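# Move the letter-matching box to the lone box's desk

## Task

One desk holds a group of five lettered boxes and a second desk holds a single lettered box. Find the box in the group whose top letter matches the single box's letter and set it down on the second desk's surface, not stacked on anything there. All other boxes must stay on the desk they started on. The box must not be toppled or left leaning. It must rest there by itself at the end, not held up by the robot.

## Robot and tools

Robot: a Hello Robot Stretch 3 with a single arm. It has a two-wheel base (0.33 m long, 0.34 m wide) that only drives straight or turns in place, a mast with a lift, and a telescoping arm that reaches out to the robot's RIGHT side. To move the gripper forward or back, drive the base. Turning in place pivots about the point midway between the drive wheels, 0.05 m behind the front edge. With the arm in and the wrist folded, a turn sweeps a 0.28 m radius; an unfolded wrist reaches beyond that.

Frames: the base frame has its origin on the floor between the drive wheels, x forward, y left, z up. hand_pose is reported in it, at the point where closed fingertips meet. The odometry frame is the base frame as it was at the start; heading is positive to the left, -3.142 to 3.142, and counts wheel turns, so slip shows as travel.

execute_actions takes "actions", a list run in order. Each action may hold "robot", "steps" (1 to 450 control steps at 30 per second) and "until". A bare {"steps": n} just waits. "robot" is either one command, a list of up to 8 commands run in sequence (each may also be {"pause_s": s}, at most 15 s), or {"stop": true}, which brakes everything and clears the queue. A command can contain:
- "base": exactly one of {"translate_m": d}, a straight drive of d metres relative to where the base is when that command begins (positive forward, |d| at most 1), or {"rotate_rad": a}, a turn in place by a radians relative to the current heading (positive counter-clockwise seen from above, |a| at most 3.2).
- "joints": absolute targets by name; unnamed joints keep their targets. lift_m 0 to 1.1 (arm height on the mast, m); arm_m 0 to 0.52 (extension, m); wrist_yaw_rad -1.345 to 4.42 (0 along the arm, positive toward the front, 3.0 folded over the base); wrist_pitch_rad -1.57 to 0.451 (0 level, negative tips down); wrist_roll_rad -2.911 to 2.911 (0 fingers side by side); gripper_m -0.089 to 0.179 (wider is higher; the real fingertip gap is smaller, by 0.007 nearly shut and 0.025 fully open, and zero below 0.007); head_pan_rad -3.953 to 1.73 (0 forward, positive left, -1.57 looks along the arm); head_tilt_rad -1.53 to 0.419 (negative down).
- "contact_limits": {"arm_m": effort %} from 1 to 100, how hard the arm may push before it halts; it lasts until the next arm_m command.
Base and joint motions begin together and keep going across later actions and while the operator thinks. A new command overrides at once and discards the rest of any older queue.

"until" ends an action early. {"robot": {"status": "ended"}} fires when nothing reports moving and no queue runs; {"any": {"status": "ended"}} fires when one motion or the queue ends. Fields can also be compared, e.g. "lift_m": [">", 0.3] or "base_status": ["!=", "moving"], using =, !=, <, <=, >, >=; numbers compare as printed (three decimals, four for base travel). Don't wait for exact equality: "done" means within tolerance.

zoom_image: "camera" is head_camera, nav_camera or wrist_camera; "region" is [x0, y0, x1, y1] in pixels of that camera's last image, top-left origin, no larger than 504 by 504. head_camera is 896x504, nav_camera 672x504 fisheye, wrist_camera 644x364. Head and nav cameras turn with head_pan_rad and head_tilt_rad.

finished_scene takes "scene" (1 or 2) and ends that scene for good; its result tells whether the task succeeded. Let all motion settle first, since a final stop may cut moves short.

Results: each successful execute_actions returns one image per camera at the end of the call. base_status shows the drive's travel so far and its goal; joint_goals and joint_status give targets and states (moving, done, off_target, contact_stop, time_out, stopped, not_commanded, torque_fault). measured_speeds come from encoders. The robot line counts refusals, queue state (idle, running, done, dropped, stopped) and queue_left. Lines beginning refused:, dropped: or replaced: explain skipped or ended commands. robot.on_its_own appears when the robot altered a goal, a joint is slack or switched off, a motor strains at rest, or base_tilt has shifted 3 degrees or more from the start. lidar_m gives 12 distances in 30-degree sectors counter-clockwise from straight ahead (4th left, 7th behind, 10th right), at 0.17 m height, so it sees table legs, not tops. wrist_depth_mm and head_depth_mm are 7x7 grids of median depths. motor_effort is in per cent, positive toward higher joint values, with peak in brackets.

Gripping: command gripper_m below the box width; release by going at least 0.02 above where the fingertips touched. Neither reading nor "done" proves a grasp, so check the images. Too hard a squeeze may trip the stall guard and let the box slip.

Avoid: folding or unfolding the wrist unless lift_m is 0.32 to 0.95, wrist_pitch_rad -0.4 and roll near 0; with yaw below -0.4 keep pitch at -0.5 or lower. The base is fast (0.30 m/s, 1.9 rad/s) only when lift_m is under 0.30, arm_m under 0.03 and yaw above 2.54. Pushing on something solid with the gripper above about 0.45 m, pushing again after a contact_stop, driving while gripping or hooking something fixed, or snagging furniture (especially reversing) can tip the robot; undo the last move in small steps, free the gripper, and lower lift_m to about 0.2 if it stays tilted. Wrist servos that strain for seconds cut out for 10 s. Don't drop, slam or knock boxes; a loose object may occasionally be nudged by something.

Each tool is called after "Request:" as name(argument=value, ...), one argument or row to a line, values as JSON.

## Session

Request:
execute_actions(
  actions=[],
)

Scene clock: 0.00 s.
robot.base_odometry: x=+0.000 y=+0.000 heading=+0.000 (m, m, rad; robot's odometry frame)
robot.turned_by_wheels: +0.000 (rad since the last result)
robot.turned_by_imu: +0.000 (rad since the last result)
robot.base_tilt: forward=+0.3 right=+1.8 (deg)
robot.lidar_m: 1.84 1.17 0.95 0.94 1.03 1.57 1.56 0.99 0.80 0.79 0.87 1.35
robot.head_depth_mm: 1960 2031 2053 2039 1722 2113 2091 / 2020 2051 2081 2086 1727 2125 2085 / 2046 2067 2084 2117 1729 2137 2087 / 2081 2083 2108 2155 1742 2168 2084 / 2088 2121 2129 2160 2031 2209 2121 / 2073 2159 2169 2190 2051 2234 2035 / 2073 2154 2090 2124 1912 1994 1939
robot.base_status: not_commanded
robot.joint_positions: lift_m=+0.578 arm_m=+0.002 wrist_yaw_rad=+2.920 wrist_pitch_rad=-0.355 wrist_roll_rad=-0.009 gripper_m=+0.037 head_pan_rad=-0.007 head_tilt_rad=-0.009
robot.joint_goals: lift_m=+0.578 arm_m=+0.002 wrist_yaw_rad=+2.920 wrist_pitch_rad=-0.355 wrist_roll_rad=-0.009 gripper_m=+0.037 head_pan_rad=-0.007 head_tilt_rad=-0.009
robot.joint_status: lift_m=not_commanded arm_m=not_commanded wrist_yaw_rad=not_commanded wrist_pitch_rad=not_commanded wrist_roll_rad=not_commanded gripper_m=not_commanded head_pan_rad=not_commanded head_tilt_rad=not_commanded
robot.measured_speeds: translate_m=+0.000 rotate_rad=+0.000 lift_m=+0.000 arm_m=+0.000 wrist_yaw_rad=+0.000 wrist_pitch_rad=+0.000 wrist_roll_rad=+0.000 head_pan_rad=+0.000 head_tilt_rad=+0.000
robot: refusals=0 queue=idle queue_left=0
robot.motor_effort: left_wheel=+1 right_wheel=-2 lift_m=+31 arm_m=+0 wrist_yaw_rad=+1 wrist_pitch_rad=+4 wrist_roll_rad=+0 gripper_m=+0 head_pan_rad=+1 head_tilt_rad=+1 (%)
robot.hand_pose: x=+0.0298 y=+0.0797 z=+0.6052 quat_wxyz=(+0.201, +0.702, +0.048, +0.681) (m; robot's base frame)
robot.wrist_depth_mm: - 895 918 920 934 926 949 / - - 976 995 992 - - / - - - - - - - / - - - - - - - / - - - - - - - / 948 949 - 945 936 923 947 / 802 792 791 791 789 773 779
pictures: head_camera (sideways: a quarter turn clockwise sets it upright), nav_camera (sideways: a quarter turn counterclockwise sets it upright), wrist_camera
Images, in order (width x height): head_camera 896x504, nav_camera 672x504, wrist_camera 644x364.

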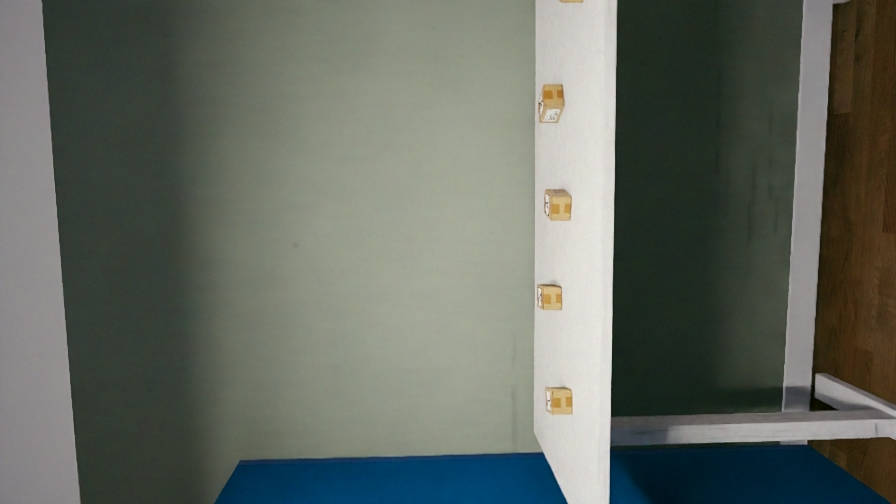

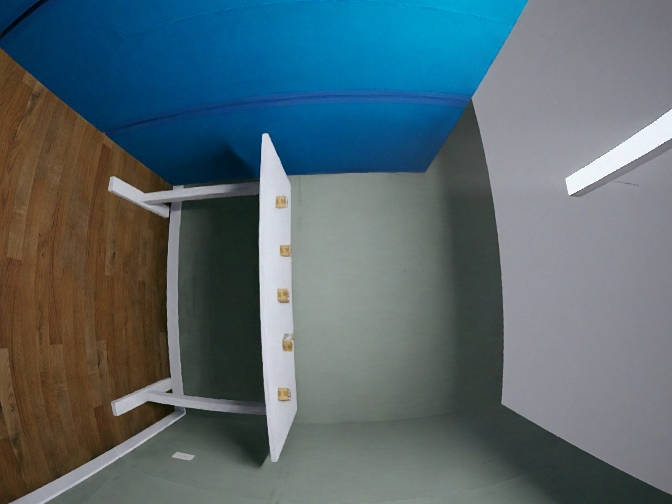

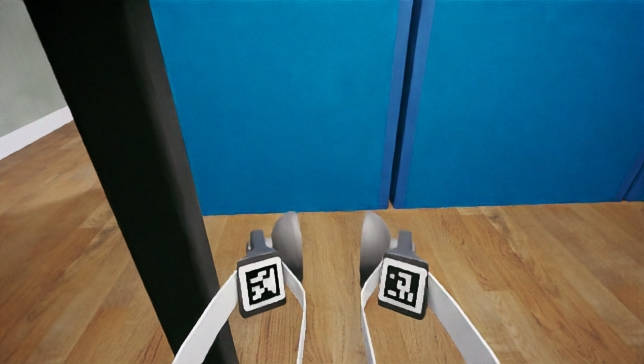

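Request:
zoom_image(
  camera="head_camera",
  region=[500,0,620,430],
)

Request:
execute_actions(
  actions=[
    {"robot":{"joints":{"head_pan_rad":-3.1,"head_tilt_rad":-0.3,"lift_m":0.27}},"steps":450,"until":{"robot":{"status":"ended"}}},
  ],
)

Region (500, 0, 620, 430) of head_camera's 896x504 image, scaled by 1.172, with more detail than that image has; it fills the left 141 columns of this view, and the rest is white.

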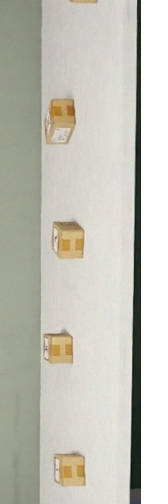

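Scene clock: 3.77 s.
robot.base_odometry: x=+0.000 y=+0.000 heading=+0.000 (m, m, rad; robot's odometry frame)
robot.turned_by_wheels: +0.000 (rad since the last result)
robot.turned_by_imu: +0.001 (rad since the last result)
robot.base_tilt: forward=+0.3 right=+1.8 (deg)
robot.lidar_m: 1.84 1.17 0.94 0.94 1.03 1.57 1.56 0.99 0.80 0.79 0.87 1.34
robot.head_depth_mm: 1282 1354 1432 1522 1627 1729 1485 / 1304 1372 1465 1554 1666 1758 1483 / 1318 1391 1485 1576 1689 1776 1495 / 1358 1440 1507 1613 1713 1816 1492 / 1378 1454 1547 1650 1752 1834 1492 / 1422 1498 1599 1712 1834 1878 1492 / 1430 1493 1579 1627 1649 1672 1490
robot.base_status: not_commanded
robot.joint_positions: lift_m=+0.270 arm_m=+0.002 wrist_yaw_rad=+2.920 wrist_pitch_rad=-0.356 wrist_roll_rad=-0.009 gripper_m=+0.037 head_pan_rad=-3.093 head_tilt_rad=-0.296
robot.joint_goals: lift_m=+0.270 arm_m=+0.002 wrist_yaw_rad=+2.920 wrist_pitch_rad=-0.356 wrist_roll_rad=-0.009 gripper_m=+0.037 head_pan_rad=-3.100 head_tilt_rad=-0.300
robot.joint_status: lift_m=done arm_m=not_commanded wrist_yaw_rad=not_commanded wrist_pitch_rad=not_commanded wrist_roll_rad=not_commanded gripper_m=not_commanded head_pan_rad=done head_tilt_rad=done
robot.measured_speeds: translate_m=+0.000 rotate_rad=+0.000 lift_m=+0.000 arm_m=+0.000 wrist_yaw_rad=+0.000 wrist_pitch_rad=+0.000 wrist_roll_rad=+0.000 head_pan_rad=+0.000 head_tilt_rad=+0.000
robot: refusals=0 queue=done queue_left=0
robot.motor_effort: left_wheel=+1(1) right_wheel=-1(1) lift_m=+25(30) arm_m=-1(1) wrist_yaw_rad=+0(0) wrist_pitch_rad=+5(5) wrist_roll_rad=+0(0) gripper_m=+0(0) head_pan_rad=-3(33) head_tilt_rad=+0(17) (%)
robot.hand_pose: x=+0.0298 y=+0.0796 z=+0.2971 quat_wxyz=(+0.202, +0.702, +0.048, +0.681) (m; robot's base frame)
robot.wrist_depth_mm: - 906 912 920 924 925 952 / - - 989 - - - - / - - - - - - - / 835 - 847 828 834 834 804 / 643 631 683 645 671 635 642 / 533 530 - 533 524 524 525 / 451 - - 447 444 445 441
pictures: head_camera (sideways: a quarter turn clockwise sets it upright), nav_camera (sideways: a quarter turn counterclockwise sets it upright), wrist_camera
Images, in order (width x height): head_camera 896x504, nav_camera 672x504, wrist_camera 644x364.

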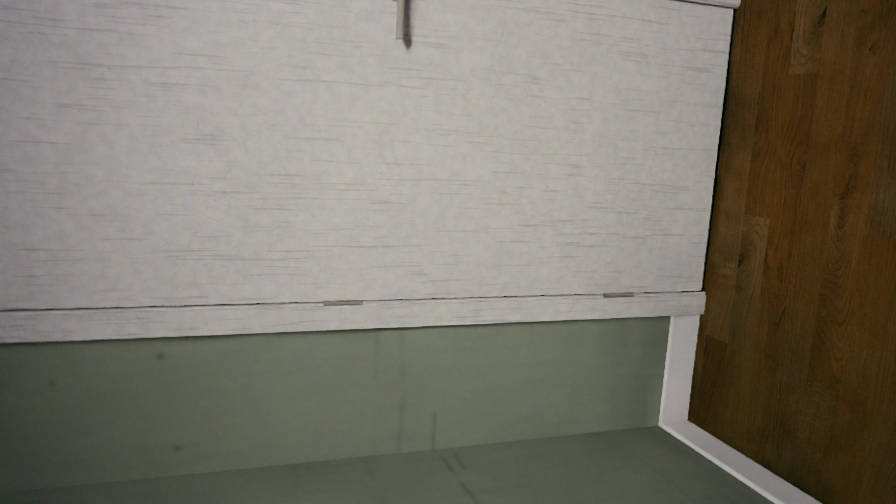

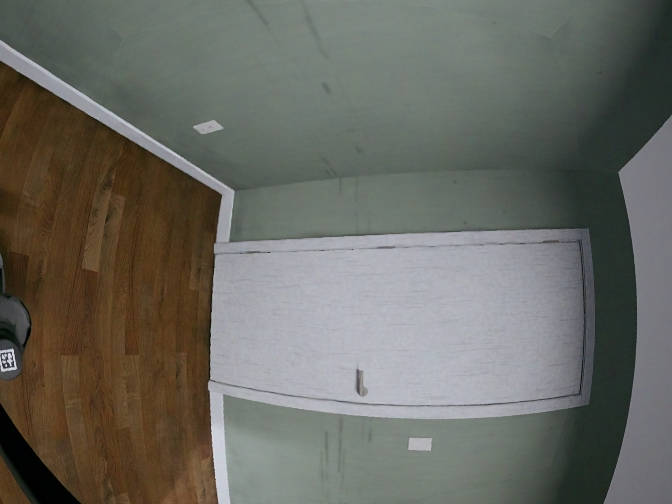

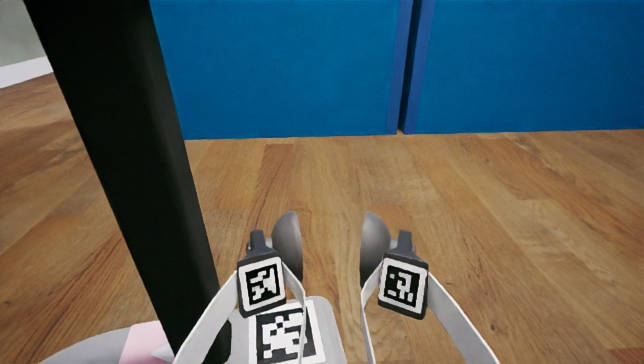

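Request:
execute_actions(
  actions=[
    {"robot":[{"base":{"rotate_rad":-0.7},"joints":{"head_pan_rad":0.9}},{"base":{"translate_m":-1}}],"steps":450,"until":{"robot":{"status":"ended"}}},
    {"robot":{"base":{"rotate_rad":2.15},"joints":{"head_pan_rad":-0.5,"head_tilt_rad":-0.6}},"steps":450,"until":{"robot":{"status":"ended"}}},
  ],
)

Scene clock: 14.07 s.
robot.base_odometry: x=-0.765 y=+0.644 heading=+1.450 (m, m, rad; robot's odometry frame)
robot.turned_by_wheels: +1.450 (rad since the last result)
robot.turned_by_imu: +1.443 (rad since the last result)
robot.base_tilt: forward=+0.3 right=+1.8 (deg)
robot.lidar_m: 2.58 1.00 0.74 0.70 0.73 1.02 1.31 1.37 1.91 1.51 0.58 0.49
robot.head_depth_mm: 437 494 568 668 812 1039 1210 / 412 463 529 612 729 906 1149 / 390 436 491 565 665 809 1031 / 402 445 500 570 664 790 997 / 485 550 630 744 900 1153 1210 / 613 714 860 2013 1664 1441 1225 / 2831 3146 2903 2145 1712 1439 1215
robot.base_status: done (rotate_rad +2.1499 of +2.1500)
robot.joint_positions: lift_m=+0.270 arm_m=+0.002 wrist_yaw_rad=+2.920 wrist_pitch_rad=-0.356 wrist_roll_rad=-0.009 gripper_m=+0.037 head_pan_rad=-0.493 head_tilt_rad=-0.593
robot.joint_goals: lift_m=+0.270 arm_m=+0.002 wrist_yaw_rad=+2.920 wrist_pitch_rad=-0.356 wrist_roll_rad=-0.009 gripper_m=+0.037 head_pan_rad=-0.500 head_tilt_rad=-0.600
robot.joint_status: lift_m=done arm_m=not_commanded wrist_yaw_rad=not_commanded wrist_pitch_rad=not_commanded wrist_roll_rad=not_commanded gripper_m=not_commanded head_pan_rad=done head_tilt_rad=done
robot.measured_speeds: translate_m=+0.000 rotate_rad=+0.000 lift_m=+0.000 arm_m=+0.000 wrist_yaw_rad=+0.000 wrist_pitch_rad=+0.000 wrist_roll_rad=+0.000 head_pan_rad=+0.000 head_tilt_rad=+0.000
robot: refusals=0 queue=done queue_left=0
robot.motor_effort: left_wheel=-1(10) right_wheel=+1(12) lift_m=+25(25) arm_m=+0(1) wrist_yaw_rad=-1(0) wrist_pitch_rad=+4(5) wrist_roll_rad=+0(1) gripper_m=+0(0) head_pan_rad=-2(36) head_tilt_rad=-3(20) (%)
robot.hand_pose: x=+0.0298 y=+0.0796 z=+0.2971 quat_wxyz=(+0.202, +0.702, +0.048, +0.681) (m; robot's base frame)
robot.wrist_depth_mm: - 651 661 713 748 789 844 / 650 - 723 772 822 861 937 / 696 - 779 844 900 955 969 / 759 - 813 838 820 823 817 / 656 630 669 651 677 647 636 / 536 531 - 528 532 526 527 / 447 - - 445 447 448 446
pictures: head_camera (sideways: a quarter turn clockwise sets it upright), nav_camera (sideways: a quarter turn counterclockwise sets it upright), wrist_camera
Images, in order (width x height): head_camera 896x504, nav_camera 672x504, wrist_camera 644x364.

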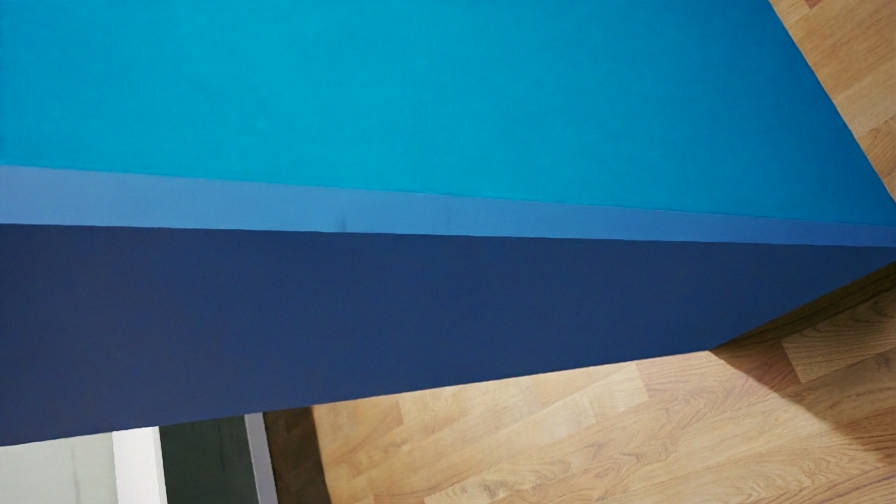

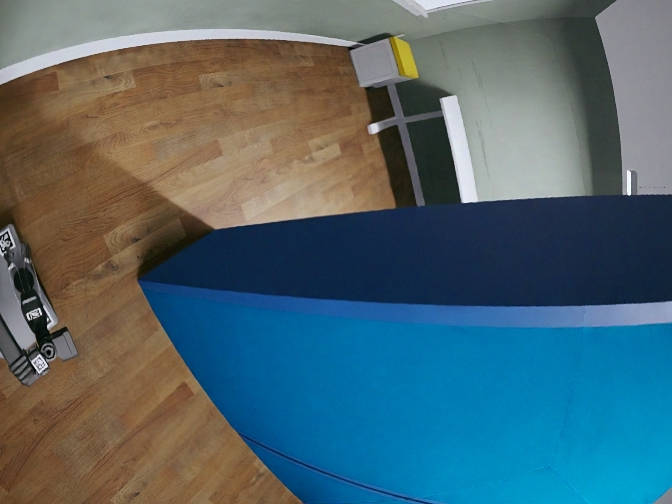

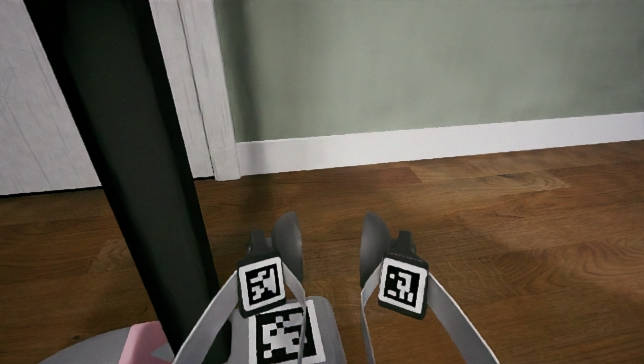

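Request:
execute_actions(
  actions=[
    {"robot":[{"base":{"rotate_rad":0.5},"joints":{"head_tilt_rad":-0.3}},{"base":{"translate_m":0.45}},{"base":{"rotate_rad":-0.55}},{"base":{"translate_m":1}}],"steps":450,"until":{"robot":{"status":"ended"}}},
  ],
)

Scene clock: 25.53 s.
robot.base_odometry: x=-0.761 y=+2.048 heading=+1.400 (m, m, rad; robot's odometry frame)
robot.turned_by_wheels: -0.050 (rad since the last result)
robot.turned_by_imu: -0.042 (rad since the last result)
robot.base_tilt: forward=+0.3 right=+1.8 (deg)
robot.lidar_m: 1.35 0.76 0.54 0.52 0.54 0.72 1.82 0.68 1.34 2.32 2.95 2.15
robot.head_depth_mm: 2459 2633 2811 3033 2459 1853 1472 / 2310 2433 2612 2192 2353 1845 1469 / 2172 2312 2431 2002 2480 1855 1470 / 2066 2165 2314 1839 2497 1846 1475 / 1955 2057 2181 1721 2371 1852 1477 / 1842 1934 2046 1717 2277 1844 1472 / 1756 1835 1928 1720 1720 1777 1483
robot.base_status: done (translate_m +1.0000 of +1.0000)
robot.joint_positions: lift_m=+0.270 arm_m=+0.002 wrist_yaw_rad=+2.920 wrist_pitch_rad=-0.356 wrist_roll_rad=-0.009 gripper_m=+0.037 head_pan_rad=-0.493 head_tilt_rad=-0.309
robot.joint_goals: lift_m=+0.270 arm_m=+0.002 wrist_yaw_rad=+2.920 wrist_pitch_rad=-0.356 wrist_roll_rad=-0.009 gripper_m=+0.037 head_pan_rad=-0.500 head_tilt_rad=-0.300
robot.joint_status: lift_m=done arm_m=not_commanded wrist_yaw_rad=not_commanded wrist_pitch_rad=not_commanded wrist_roll_rad=not_commanded gripper_m=not_commanded head_pan_rad=done head_tilt_rad=done
robot.measured_speeds: translate_m=+0.000 rotate_rad=+0.000 lift_m=+0.000 arm_m=+0.000 wrist_yaw_rad=+0.000 wrist_pitch_rad=+0.000 wrist_roll_rad=+0.000 head_pan_rad=+0.000 head_tilt_rad=+0.000
robot: refusals=0 queue=done queue_left=0
robot.motor_effort: left_wheel=+3(13) right_wheel=-3(10) lift_m=+25(25) arm_m=+0(1) wrist_yaw_rad=+0(1) wrist_pitch_rad=+4(5) wrist_roll_rad=+1(0) gripper_m=+0(0) head_pan_rad=-3(2) head_tilt_rad=+3(21) (%)
robot.hand_pose: x=+0.0298 y=+0.0796 z=+0.2971 quat_wxyz=(+0.202, +0.702, +0.048, +0.681) (m; robot's base frame)
robot.wrist_depth_mm: - 478 492 523 564 599 643 / 480 - 540 577 607 660 716 / 518 - 579 627 672 730 791 / 567 - 637 673 716 769 827 / 595 604 647 647 665 645 640 / 533 524 - 526 528 526 528 / 457 - - 449 445 446 445
pictures: head_camera (sideways: a quarter turn clockwise sets it upright), nav_camera (sideways: a quarter turn counterclockwise sets it upright), wrist_camera
Images, in order (width x height): head_camera 896x504, nav_camera 672x504, wrist_camera 644x364.

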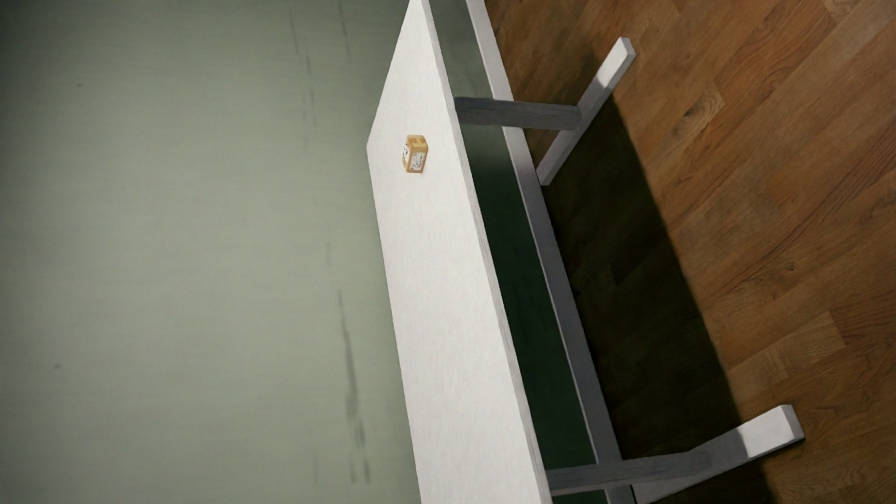

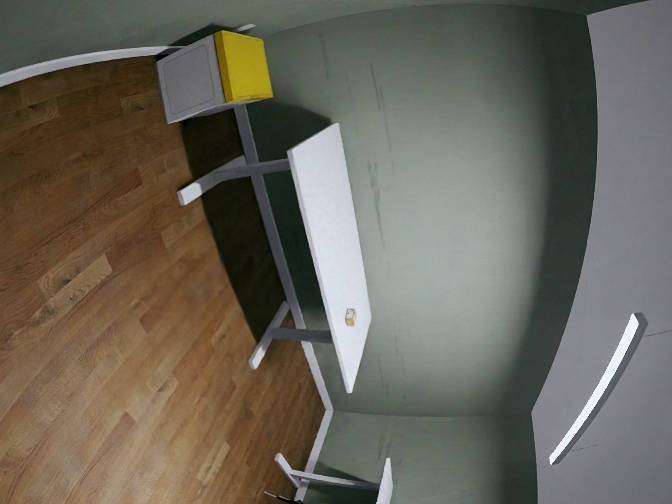

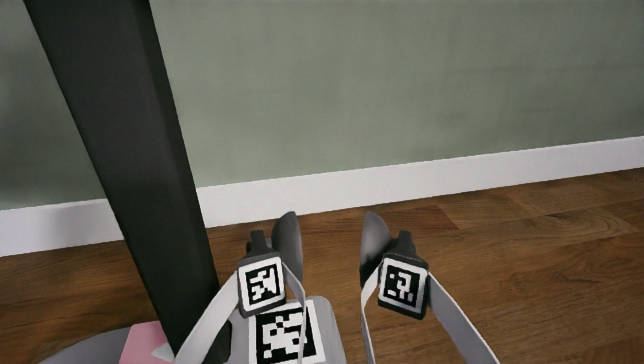

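Request:
zoom_image(
  camera="head_camera",
  region=[390,125,440,185],
)

Region (390, 125, 440, 185) of head_camera's 896x504 image, scaled by 8.400, with more detail than that image has.

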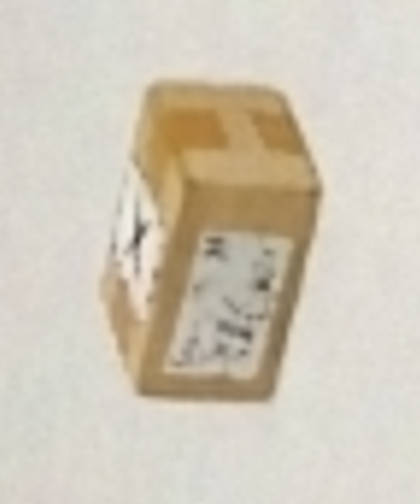

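Request:
execute_actions(
  actions=[
    {"robot":[{"base":{"rotate_rad":-0.65},"joints":{"head_pan_rad":0,"head_tilt_rad":-0.5}},{"base":{"translate_m":0.8}}],"steps":450,"until":{"robot":{"status":"ended"}}},
  ],
)

Request:
zoom_image(
  camera="head_camera",
  region=[280,170,460,330],
)

Scene clock: 31.73 s.
robot.base_odometry: x=-0.176 y=+2.593 heading=+0.750 (m, m, rad; robot's odometry frame)
robot.turned_by_wheels: -0.650 (rad since the last result)
robot.turned_by_imu: -0.644 (rad since the last result)
robot.base_tilt: forward=+0.3 right=+1.8 (deg)
robot.lidar_m: 1.41 1.43 0.98 0.94 1.02 1.02 1.27 1.14 1.41 1.43 2.41 2.31
robot.head_depth_mm: 2045 2283 2619 2306 1929 1533 1290 / 1856 2071 2248 1314 1935 1541 1286 / 1709 1881 1908 1184 1781 1523 1283 / 1561 1706 1669 1129 1845 1538 1283 / 1454 1576 1631 1123 1739 1535 1288 / 1354 1464 1541 1129 887 1546 1287 / 1275 1361 1449 1125 856 1492 1295
robot.base_status: done (translate_m +0.8000 of +0.8000)
robot.joint_positions: lift_m=+0.270 arm_m=+0.002 wrist_yaw_rad=+2.920 wrist_pitch_rad=-0.356 wrist_roll_rad=-0.009 gripper_m=+0.037 head_pan_rad=-0.007 head_tilt_rad=-0.495
robot.joint_goals: lift_m=+0.270 arm_m=+0.002 wrist_yaw_rad=+2.920 wrist_pitch_rad=-0.356 wrist_roll_rad=-0.009 gripper_m=+0.037 head_pan_rad=+0.000 head_tilt_rad=-0.500
robot.joint_status: lift_m=done arm_m=not_commanded wrist_yaw_rad=not_commanded wrist_pitch_rad=not_commanded wrist_roll_rad=not_commanded gripper_m=not_commanded head_pan_rad=done head_tilt_rad=done
robot.measured_speeds: translate_m=+0.000 rotate_rad=+0.000 lift_m=+0.000 arm_m=+0.000 wrist_yaw_rad=+0.000 wrist_pitch_rad=+0.000 wrist_roll_rad=+0.000 head_pan_rad=+0.000 head_tilt_rad=+0.000
robot: refusals=0 queue=done queue_left=0
robot.motor_effort: left_wheel=+3(13) right_wheel=-4(11) lift_m=+25(25) arm_m=-1(1) wrist_yaw_rad=+1(0) wrist_pitch_rad=+4(5) wrist_roll_rad=+0(0) gripper_m=-1(0) head_pan_rad=+3(29) head_tilt_rad=-2(15) (%)
robot.hand_pose: x=+0.0298 y=+0.0796 z=+0.2971 quat_wxyz=(+0.202, +0.702, +0.048, +0.681) (m; robot's base frame)
robot.wrist_depth_mm: - - - 956 - - - / 791 - - - - - - / 836 - - - - - - / 825 - 831 823 787 822 817 / 645 631 676 644 676 640 635 / 530 533 - 521 526 530 528 / 455 - - 447 446 442 441
pictures: head_camera (sideways: a quarter turn clockwise sets it upright), nav_camera (sideways: a quarter turn counterclockwise sets it upright), wrist_camera
Images, in order (width x height): head_camera 896x504, nav_camera 672x504, wrist_camera 644x364.

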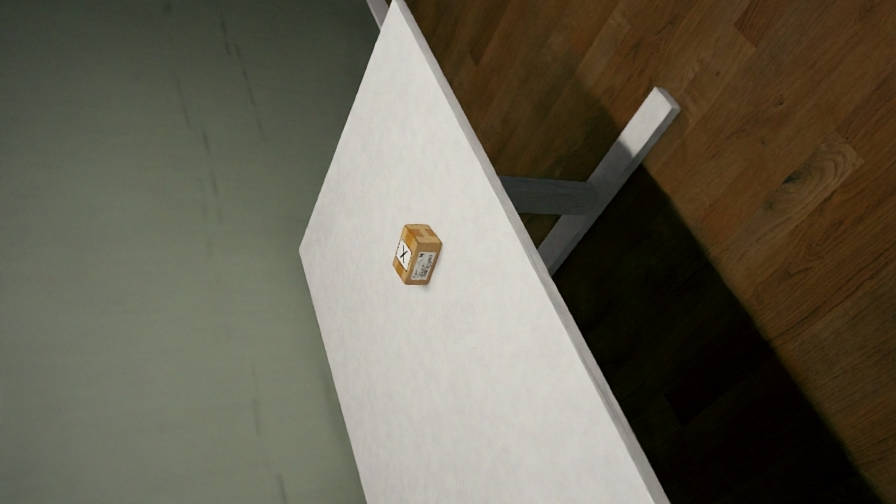

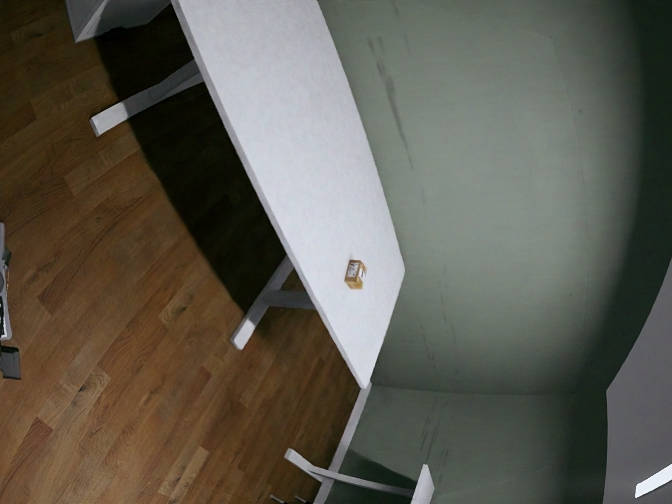

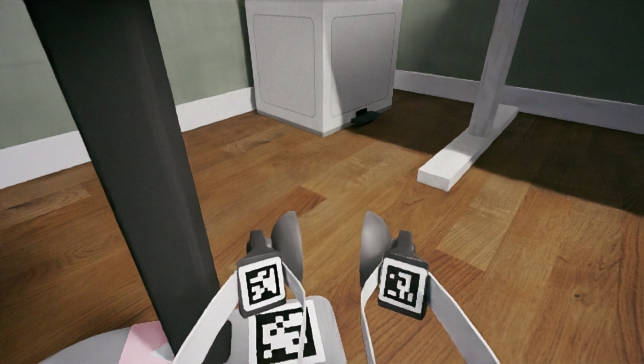

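Region (280, 170, 460, 330) of head_camera's 896x504 image, scaled by 2.800, with more detail than that image has.

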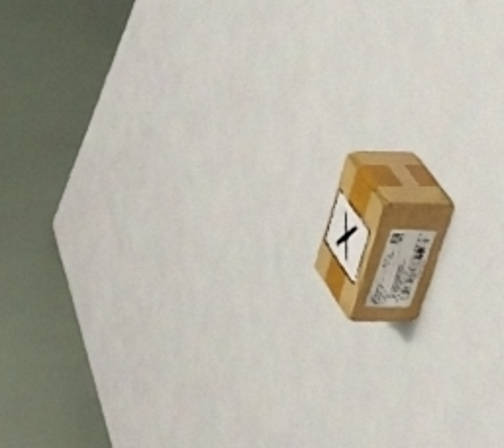

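Request:
execute_actions(
  actions=[
    {"robot":[{"base":{"translate_m":-0.9}},{"base":{"rotate_rad":0.69}},{"base":{"translate_m":-1}},{"base":{"translate_m":-0.5}},{"base":{"rotate_rad":-1.7},"joints":{"head_pan_rad":0.15,"head_tilt_rad":-0.3}},{"base":{"translate_m":1}},{"base":{"translate_m":0.7}}],"steps":450},
    {"steps":450,"until":{"robot":{"status":"ended"}}},
  ],
)

Scene clock: 58.07 s.
robot.base_odometry: x=+0.613 y=+0.055 heading=-0.260 (m, m, rad; robot's odometry frame)
robot.turned_by_wheels: -1.010 (rad since the last result)
robot.turned_by_imu: -1.003 (rad since the last result)
robot.base_tilt: forward=+0.3 right=+1.8 (deg)
robot.lidar_m: 1.60 1.23 0.85 0.79 0.80 1.02 2.15 1.51 1.01 0.94 0.96 1.22
robot.head_depth_mm: 1341 1428 1497 1050 1743 1800 1468 / 1355 1425 1512 1042 1744 1812 1490 / 1349 1431 1516 1053 1745 1834 1474 / 1347 1425 1511 1046 1746 1827 1486 / 1350 1422 1511 1043 1752 1806 1476 / 1352 1438 1505 1050 1740 1832 1478 / 1362 1445 1519 1046 1765 1816 1436
robot.base_status: done (translate_m +0.7000 of +0.7000)
robot.joint_positions: lift_m=+0.270 arm_m=+0.002 wrist_yaw_rad=+2.920 wrist_pitch_rad=-0.356 wrist_roll_rad=-0.009 gripper_m=+0.037 head_pan_rad=+0.143 head_tilt_rad=-0.309
robot.joint_goals: lift_m=+0.270 arm_m=+0.002 wrist_yaw_rad=+2.920 wrist_pitch_rad=-0.356 wrist_roll_rad=-0.009 gripper_m=+0.037 head_pan_rad=+0.150 head_tilt_rad=-0.300
robot.joint_status: lift_m=done arm_m=not_commanded wrist_yaw_rad=not_commanded wrist_pitch_rad=not_commanded wrist_roll_rad=not_commanded gripper_m=not_commanded head_pan_rad=done head_tilt_rad=done
robot.measured_speeds: translate_m=+0.000 rotate_rad=+0.000 lift_m=+0.000 arm_m=+0.000 wrist_yaw_rad=+0.000 wrist_pitch_rad=+0.000 wrist_roll_rad=+0.000 head_pan_rad=+0.000 head_tilt_rad=+0.000
robot: refusals=0 queue=done queue_left=0
robot.motor_effort: left_wheel=+2(14) right_wheel=-3(10) lift_m=+26(25) arm_m=-2(1) wrist_yaw_rad=+0(1) wrist_pitch_rad=+5(5) wrist_roll_rad=+0(0) gripper_m=-1(1) head_pan_rad=+3(16) head_tilt_rad=+5(17) (%)
robot.hand_pose: x=+0.0298 y=+0.0795 z=+0.2971 quat_wxyz=(+0.202, +0.702, +0.048, +0.681) (m; robot's base frame)
robot.wrist_depth_mm: - 704 738 813 889 971 - / 679 - 799 888 969 - - / 736 - 868 954 - - 993 / 776 - 827 822 837 819 821 / 654 632 674 650 673 640 628 / 534 528 - 524 527 525 524 / 458 - - 447 445 448 447
pictures: head_camera (sideways: a quarter turn clockwise sets it upright), nav_camera (sideways: a quarter turn counterclockwise sets it upright), wrist_camera
Images, in order (width x height): head_camera 896x504, nav_camera 672x504, wrist_camera 644x364.

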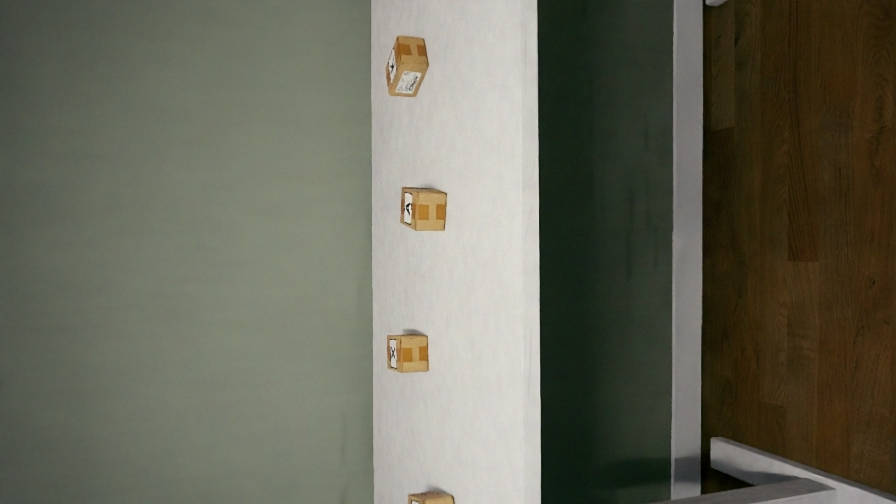

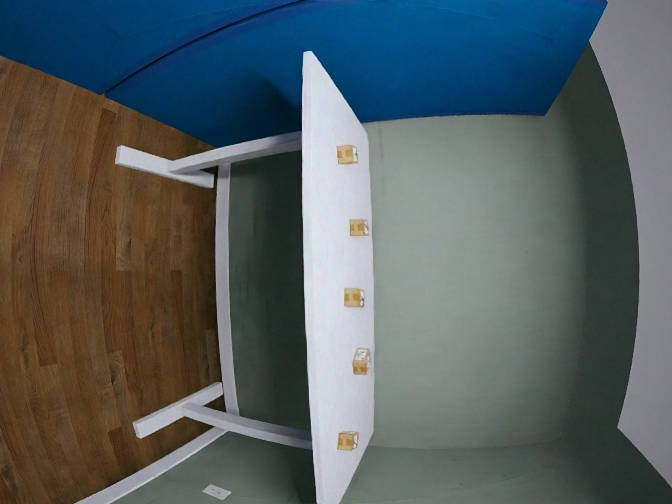

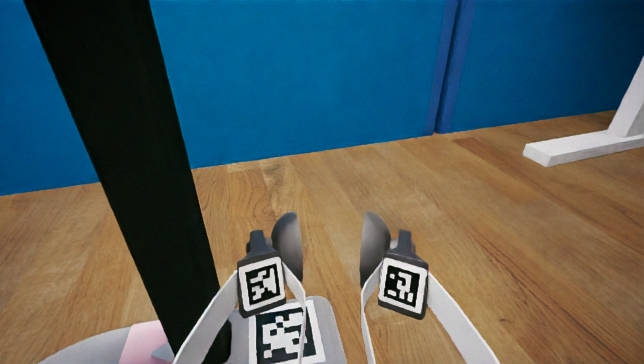

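Request:
execute_actions(
  actions=[
    {"robot":[{"base":{"rotate_rad":0.7}},{"base":{"translate_m":0.46}},{"base":{"rotate_rad":1.015},"joints":{"head_pan_rad":-1.57,"head_tilt_rad":-0.5}},{"joints":{"lift_m":0.85,"wrist_pitch_rad":-0.4}},{"joints":{"lift_m":0.95,"wrist_yaw_rad":1.5,"gripper_m":0.16}},{"joints":{"lift_m":1.08,"wrist_pitch_rad":-0.3}},{"joints":{"wrist_yaw_rad":0,"arm_m":0.12}}],"steps":450},
    {"steps":450,"until":{"robot":{"status":"ended"}}},
  ],
)

Scene clock: 77.00 s.
robot.base_odometry: x=+1.029 y=+0.251 heading=+1.455 (m, m, rad; robot's odometry frame)
robot.turned_by_wheels: +1.715 (rad since the last result)
robot.turned_by_imu: +1.717 (rad since the last result)
robot.base_tilt: forward=+0.3 right=+1.8 (deg)
robot.lidar_m: 0.53 0.56 0.79 2.53 1.64 1.24 1.20 1.20 1.25 1.22 0.73 0.55
robot.head_depth_mm: - - - 641 519 1538 1282 / 996 - - 627 518 1529 1287 / 989 - - - 518 1543 1292 / 1008 1069 1039 653 517 1530 1282 / 1009 1104 1073 683 518 1537 1289 / 1005 1105 1005 655 517 1380 1197 / 1013 1100 1005 681 517 1425 1290
robot.base_status: done (rotate_rad +1.0149 of +1.0150)
robot.joint_positions: lift_m=+1.080 arm_m=+0.120 wrist_yaw_rad=+0.004 wrist_pitch_rad=-0.323 wrist_roll_rad=-0.009 gripper_m=+0.160 head_pan_rad=-1.563 head_tilt_rad=-0.494
robot.joint_goals: lift_m=+1.080 arm_m=+0.120 wrist_yaw_rad=+0.000 wrist_pitch_rad=-0.300 wrist_roll_rad=-0.009 gripper_m=+0.160 head_pan_rad=-1.570 head_tilt_rad=-0.500
robot.joint_status: lift_m=done arm_m=done wrist_yaw_rad=done wrist_pitch_rad=done wrist_roll_rad=not_commanded gripper_m=done head_pan_rad=done head_tilt_rad=done
robot.measured_speeds: translate_m=+0.000 rotate_rad=+0.000 lift_m=+0.000 arm_m=+0.000 wrist_yaw_rad=+0.000 wrist_pitch_rad=+0.000 wrist_roll_rad=+0.000 head_pan_rad=+0.000 head_tilt_rad=+0.000
robot: refusals=0 queue=done queue_left=0
robot.motor_effort: left_wheel=-1(7) right_wheel=+1(9) lift_m=+36(38) arm_m=+2(3) wrist_yaw_rad=-4(5) wrist_pitch_rad=+8(7) wrist_roll_rad=+1(0) gripper_m=+1(82) head_pan_rad=-2(33) head_tilt_rad=-2(15) (%)
robot.hand_pose: x=-0.0207 y=-0.5000 z=+1.1144 quat_wxyz=(+0.701, +0.116, -0.694, -0.112) (m; robot's base frame)
robot.wrist_depth_mm: 594 799 797 791 777 756 746 / 601 842 876 852 846 811 790 / 607 813 828 824 853 833 814 / 592 588 584 580 547 575 573 / 451 448 406 445 441 458 376 / 361 - 361 360 358 352 357 / 316 293 305 302 303 297 303
pictures: head_camera (sideways: a quarter turn clockwise sets it upright), nav_camera (sideways: a quarter turn counterclockwise sets it upright), wrist_camera
Images, in order (width x height): head_camera 896x504, nav_camera 672x504, wrist_camera 644x364.

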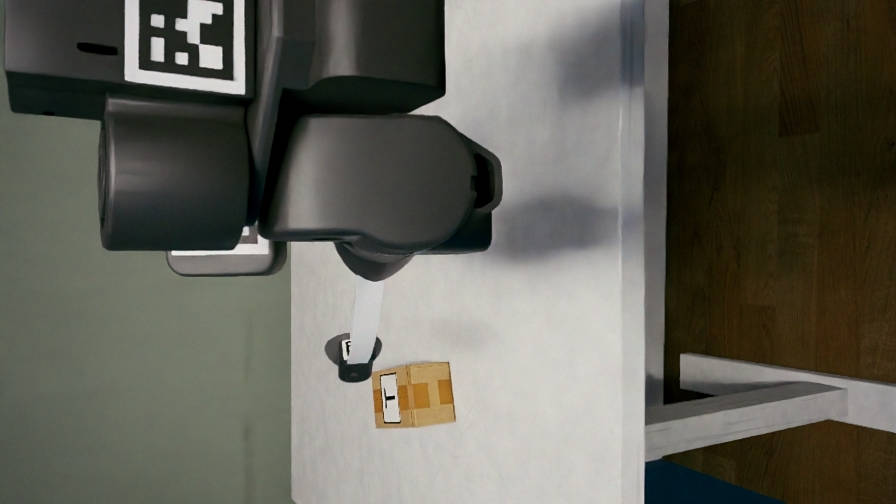

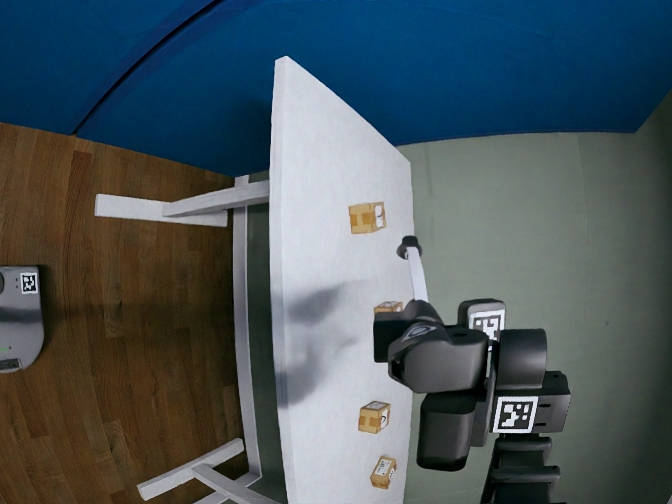

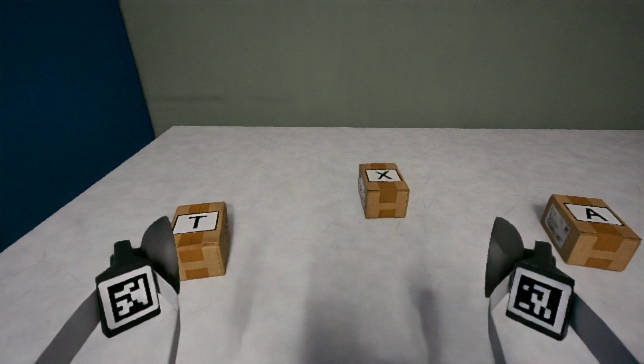

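Request:
execute_actions(
  actions=[
    {"robot":{"base":{"translate_m":-0.083},"joints":{"lift_m":0.975,"arm_m":0.3}},"steps":450,"until":{"robot":{"status":"ended"}}},
  ],
)

Scene clock: 79.63 s.
robot.base_odometry: x=+1.019 y=+0.169 heading=+1.455 (m, m, rad; robot's odometry frame)
robot.turned_by_wheels: +0.000 (rad since the last result)
robot.turned_by_imu: +0.000 (rad since the last result)
robot.base_tilt: forward=+0.3 right=+1.8 (deg)
robot.lidar_m: 0.62 0.65 0.92 2.53 1.53 1.15 1.12 1.14 1.24 1.21 0.81 0.63
robot.head_depth_mm: 999 1091 - 626 518 1527 1288 / 1002 1094 - 655 517 1536 1287 / 1003 1099 - 626 519 1544 1288 / 1009 1100 1120 627 518 1535 1288 / 1002 1094 1003 681 517 1537 1277 / 1009 1094 1002 682 517 1483 1292 / 1007 1099 1007 650 517 1096 1202
robot.base_status: done (translate_m -0.0830 of -0.0830)
robot.joint_positions: lift_m=+0.975 arm_m=+0.300 wrist_yaw_rad=+0.002 wrist_pitch_rad=-0.323 wrist_roll_rad=-0.009 gripper_m=+0.160 head_pan_rad=-1.563 head_tilt_rad=-0.494
robot.joint_goals: lift_m=+0.975 arm_m=+0.300 wrist_yaw_rad=+0.000 wrist_pitch_rad=-0.300 wrist_roll_rad=-0.009 gripper_m=+0.160 head_pan_rad=-1.570 head_tilt_rad=-0.500
robot.joint_status: lift_m=done arm_m=done wrist_yaw_rad=done wrist_pitch_rad=done wrist_roll_rad=not_commanded gripper_m=done head_pan_rad=done head_tilt_rad=done
robot.measured_speeds: translate_m=+0.000 rotate_rad=+0.000 lift_m=+0.000 arm_m=+0.000 wrist_yaw_rad=+0.000 wrist_pitch_rad=+0.000 wrist_roll_rad=+0.000 head_pan_rad=+0.000 head_tilt_rad=+0.000
robot: refusals=0 queue=done queue_left=0
robot.motor_effort: left_wheel=-1(7) right_wheel=+2(4) lift_m=+25(37) arm_m=+2(3) wrist_yaw_rad=-2(3) wrist_pitch_rad=+8(8) wrist_roll_rad=+1(0) gripper_m=+0(0) head_pan_rad=-2(2) head_tilt_rad=-2(2) (%)
robot.hand_pose: x=-0.0210 y=-0.6801 z=+1.0099 quat_wxyz=(+0.701, +0.115, -0.694, -0.113) (m; robot's base frame)
robot.wrist_depth_mm: 636 619 617 606 596 592 577 / 679 681 679 656 649 637 628 / 519 509 508 506 501 501 500 / 358 354 355 248 355 352 349 / 274 285 273 251 274 283 258 / 222 - 222 220 221 216 221 / 193 181 187 187 186 182 185
pictures: head_camera (sideways: a quarter turn clockwise sets it upright), nav_camera (sideways: a quarter turn counterclockwise sets it upright), wrist_camera
Images, in order (width x height): head_camera 896x504, nav_camera 672x504, wrist_camera 644x364.

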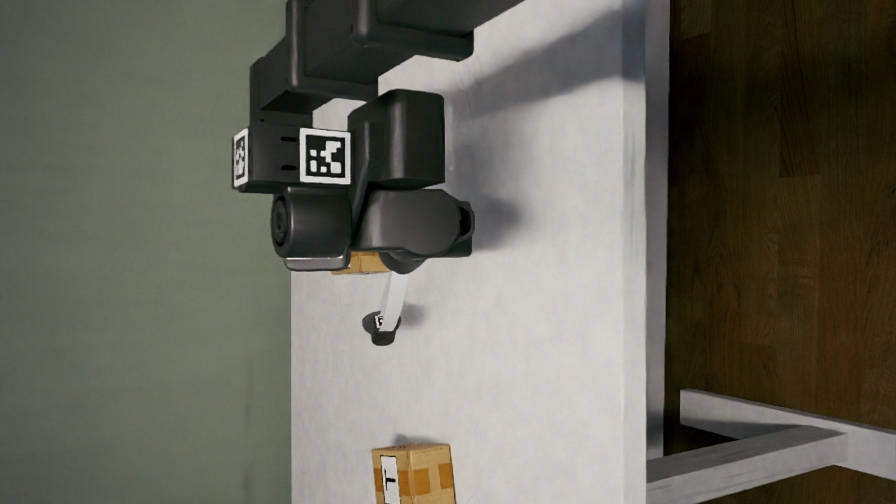

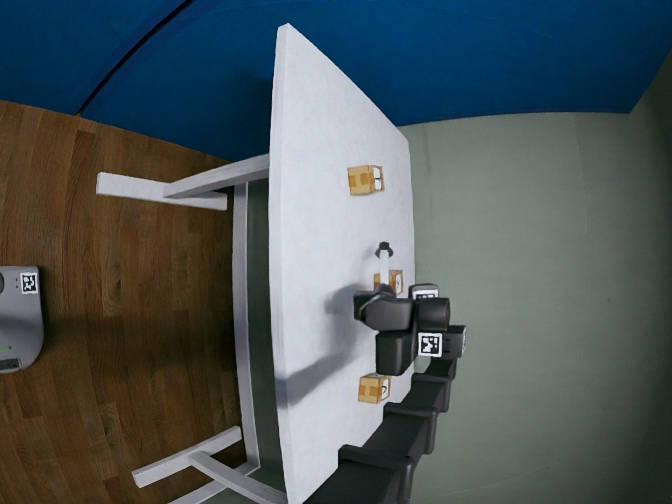

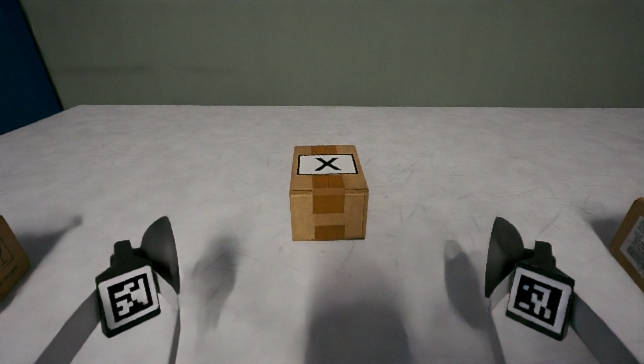

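Request:
execute_actions(
  actions=[
    {"robot":[{"joints":{"lift_m":0.942,"arm_m":0.44}},{"joints":{"gripper_m":0.0}},{"joints":{"lift_m":1.0}}],"steps":450,"until":{"robot":{"status":"ended"}}},
  ],
)

Scene clock: 85.03 s.
robot.base_odometry: x=+1.019 y=+0.169 heading=+1.455 (m, m, rad; robot's odometry frame)
robot.turned_by_wheels: +0.000 (rad since the last result)
robot.turned_by_imu: +0.001 (rad since the last result)
robot.base_tilt: forward=+0.3 right=+1.8 (deg)
robot.lidar_m: 0.62 0.65 0.92 2.53 1.53 1.15 1.12 1.14 1.25 1.21 0.81 0.63
robot.head_depth_mm: 997 1078 - 682 519 1540 1293 / 998 1065 943 685 516 1538 1283 / 999 1067 883 683 517 1537 1289 / 1008 1086 885 682 519 1535 1295 / 1007 1104 1006 683 517 1534 1291 / 1002 1100 1004 681 516 1508 1295 / 1006 1101 1006 653 516 1094 1200
robot.base_status: done (translate_m -0.0830 of -0.0830)
robot.joint_positions: lift_m=+1.000 arm_m=+0.440 wrist_yaw_rad=+0.002 wrist_pitch_rad=-0.323 wrist_roll_rad=-0.009 gripper_m=+0.007 head_pan_rad=-1.563 head_tilt_rad=-0.494
robot.joint_goals: lift_m=+1.000 arm_m=+0.440 wrist_yaw_rad=+0.000 wrist_pitch_rad=-0.300 wrist_roll_rad=-0.009 gripper_m=+0.008 head_pan_rad=-1.570 head_tilt_rad=-0.500
robot.joint_status: lift_m=done arm_m=done wrist_yaw_rad=done wrist_pitch_rad=done wrist_roll_rad=not_commanded gripper_m=done head_pan_rad=done head_tilt_rad=done
robot.measured_speeds: translate_m=+0.000 rotate_rad=+0.000 lift_m=+0.000 arm_m=+0.000 wrist_yaw_rad=+0.000 wrist_pitch_rad=+0.000 wrist_roll_rad=+0.000 head_pan_rad=+0.000 head_tilt_rad=+0.000
robot: refusals=0 queue=done queue_left=0
robot.on_its_own: gripper_m is held at +0.008, not at your +0.000, by its stall guard, which is still easing
robot.motor_effort: left_wheel=-1(1) right_wheel=+1(2) lift_m=+37(38) arm_m=+2(2) wrist_yaw_rad=-2(2) wrist_pitch_rad=+8(8) wrist_roll_rad=+0(1) gripper_m=-6(99) head_pan_rad=-1(3) head_tilt_rad=-2(2) (%)
robot.hand_pose: x=-0.0210 y=-0.8200 z=+1.0342 quat_wxyz=(+0.701, +0.115, -0.694, -0.113) (m; robot's base frame)
robot.wrist_depth_mm: 498 490 485 472 472 462 452 / 538 539 530 512 507 499 490 / 577 569 560 544 547 529 524 / 409 405 404 405 403 403 400 / 310 313 310 139 295 309 309 / 254 253 115 112 113 256 250 / 213 212 201 101 104 212 212
pictures: head_camera (sideways: a quarter turn clockwise sets it upright), nav_camera (sideways: a quarter turn counterclockwise sets it upright), wrist_camera
Images, in order (width x height): head_camera 896x504, nav_camera 672x504, wrist_camera 644x364.

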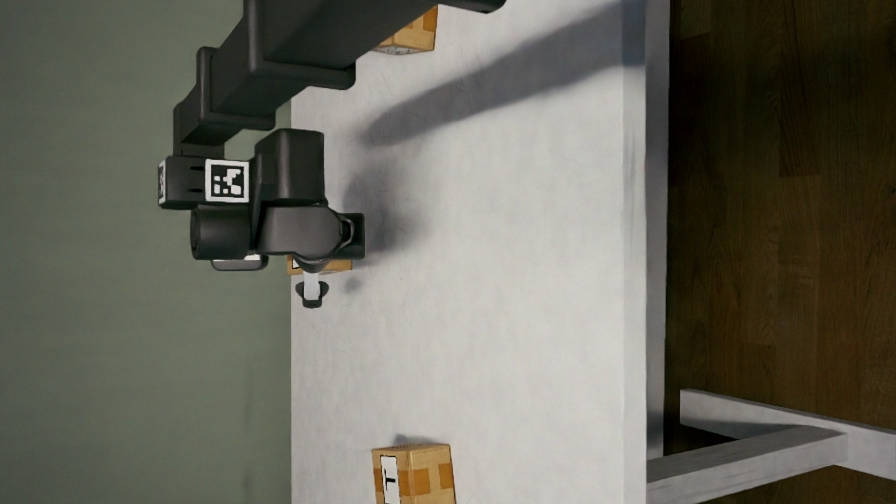

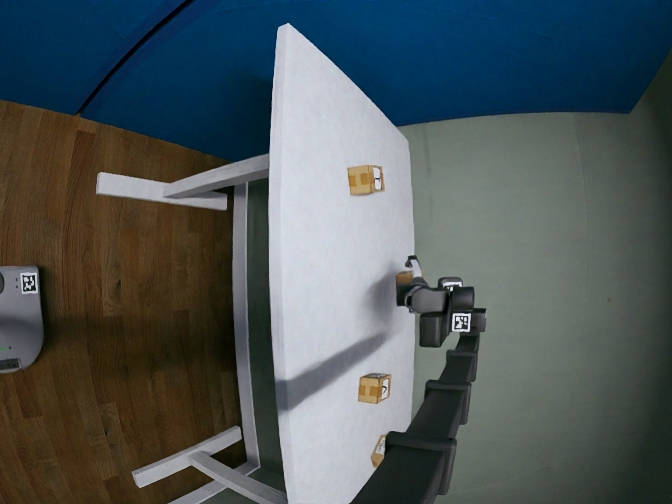

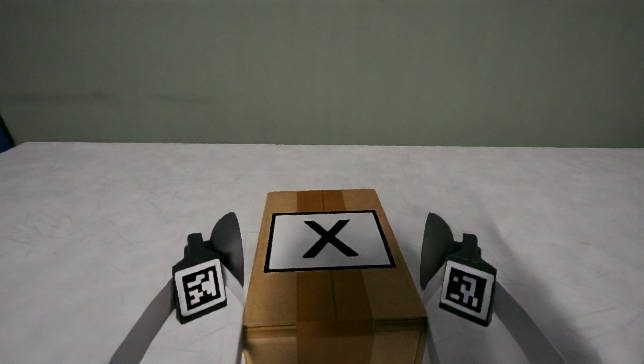

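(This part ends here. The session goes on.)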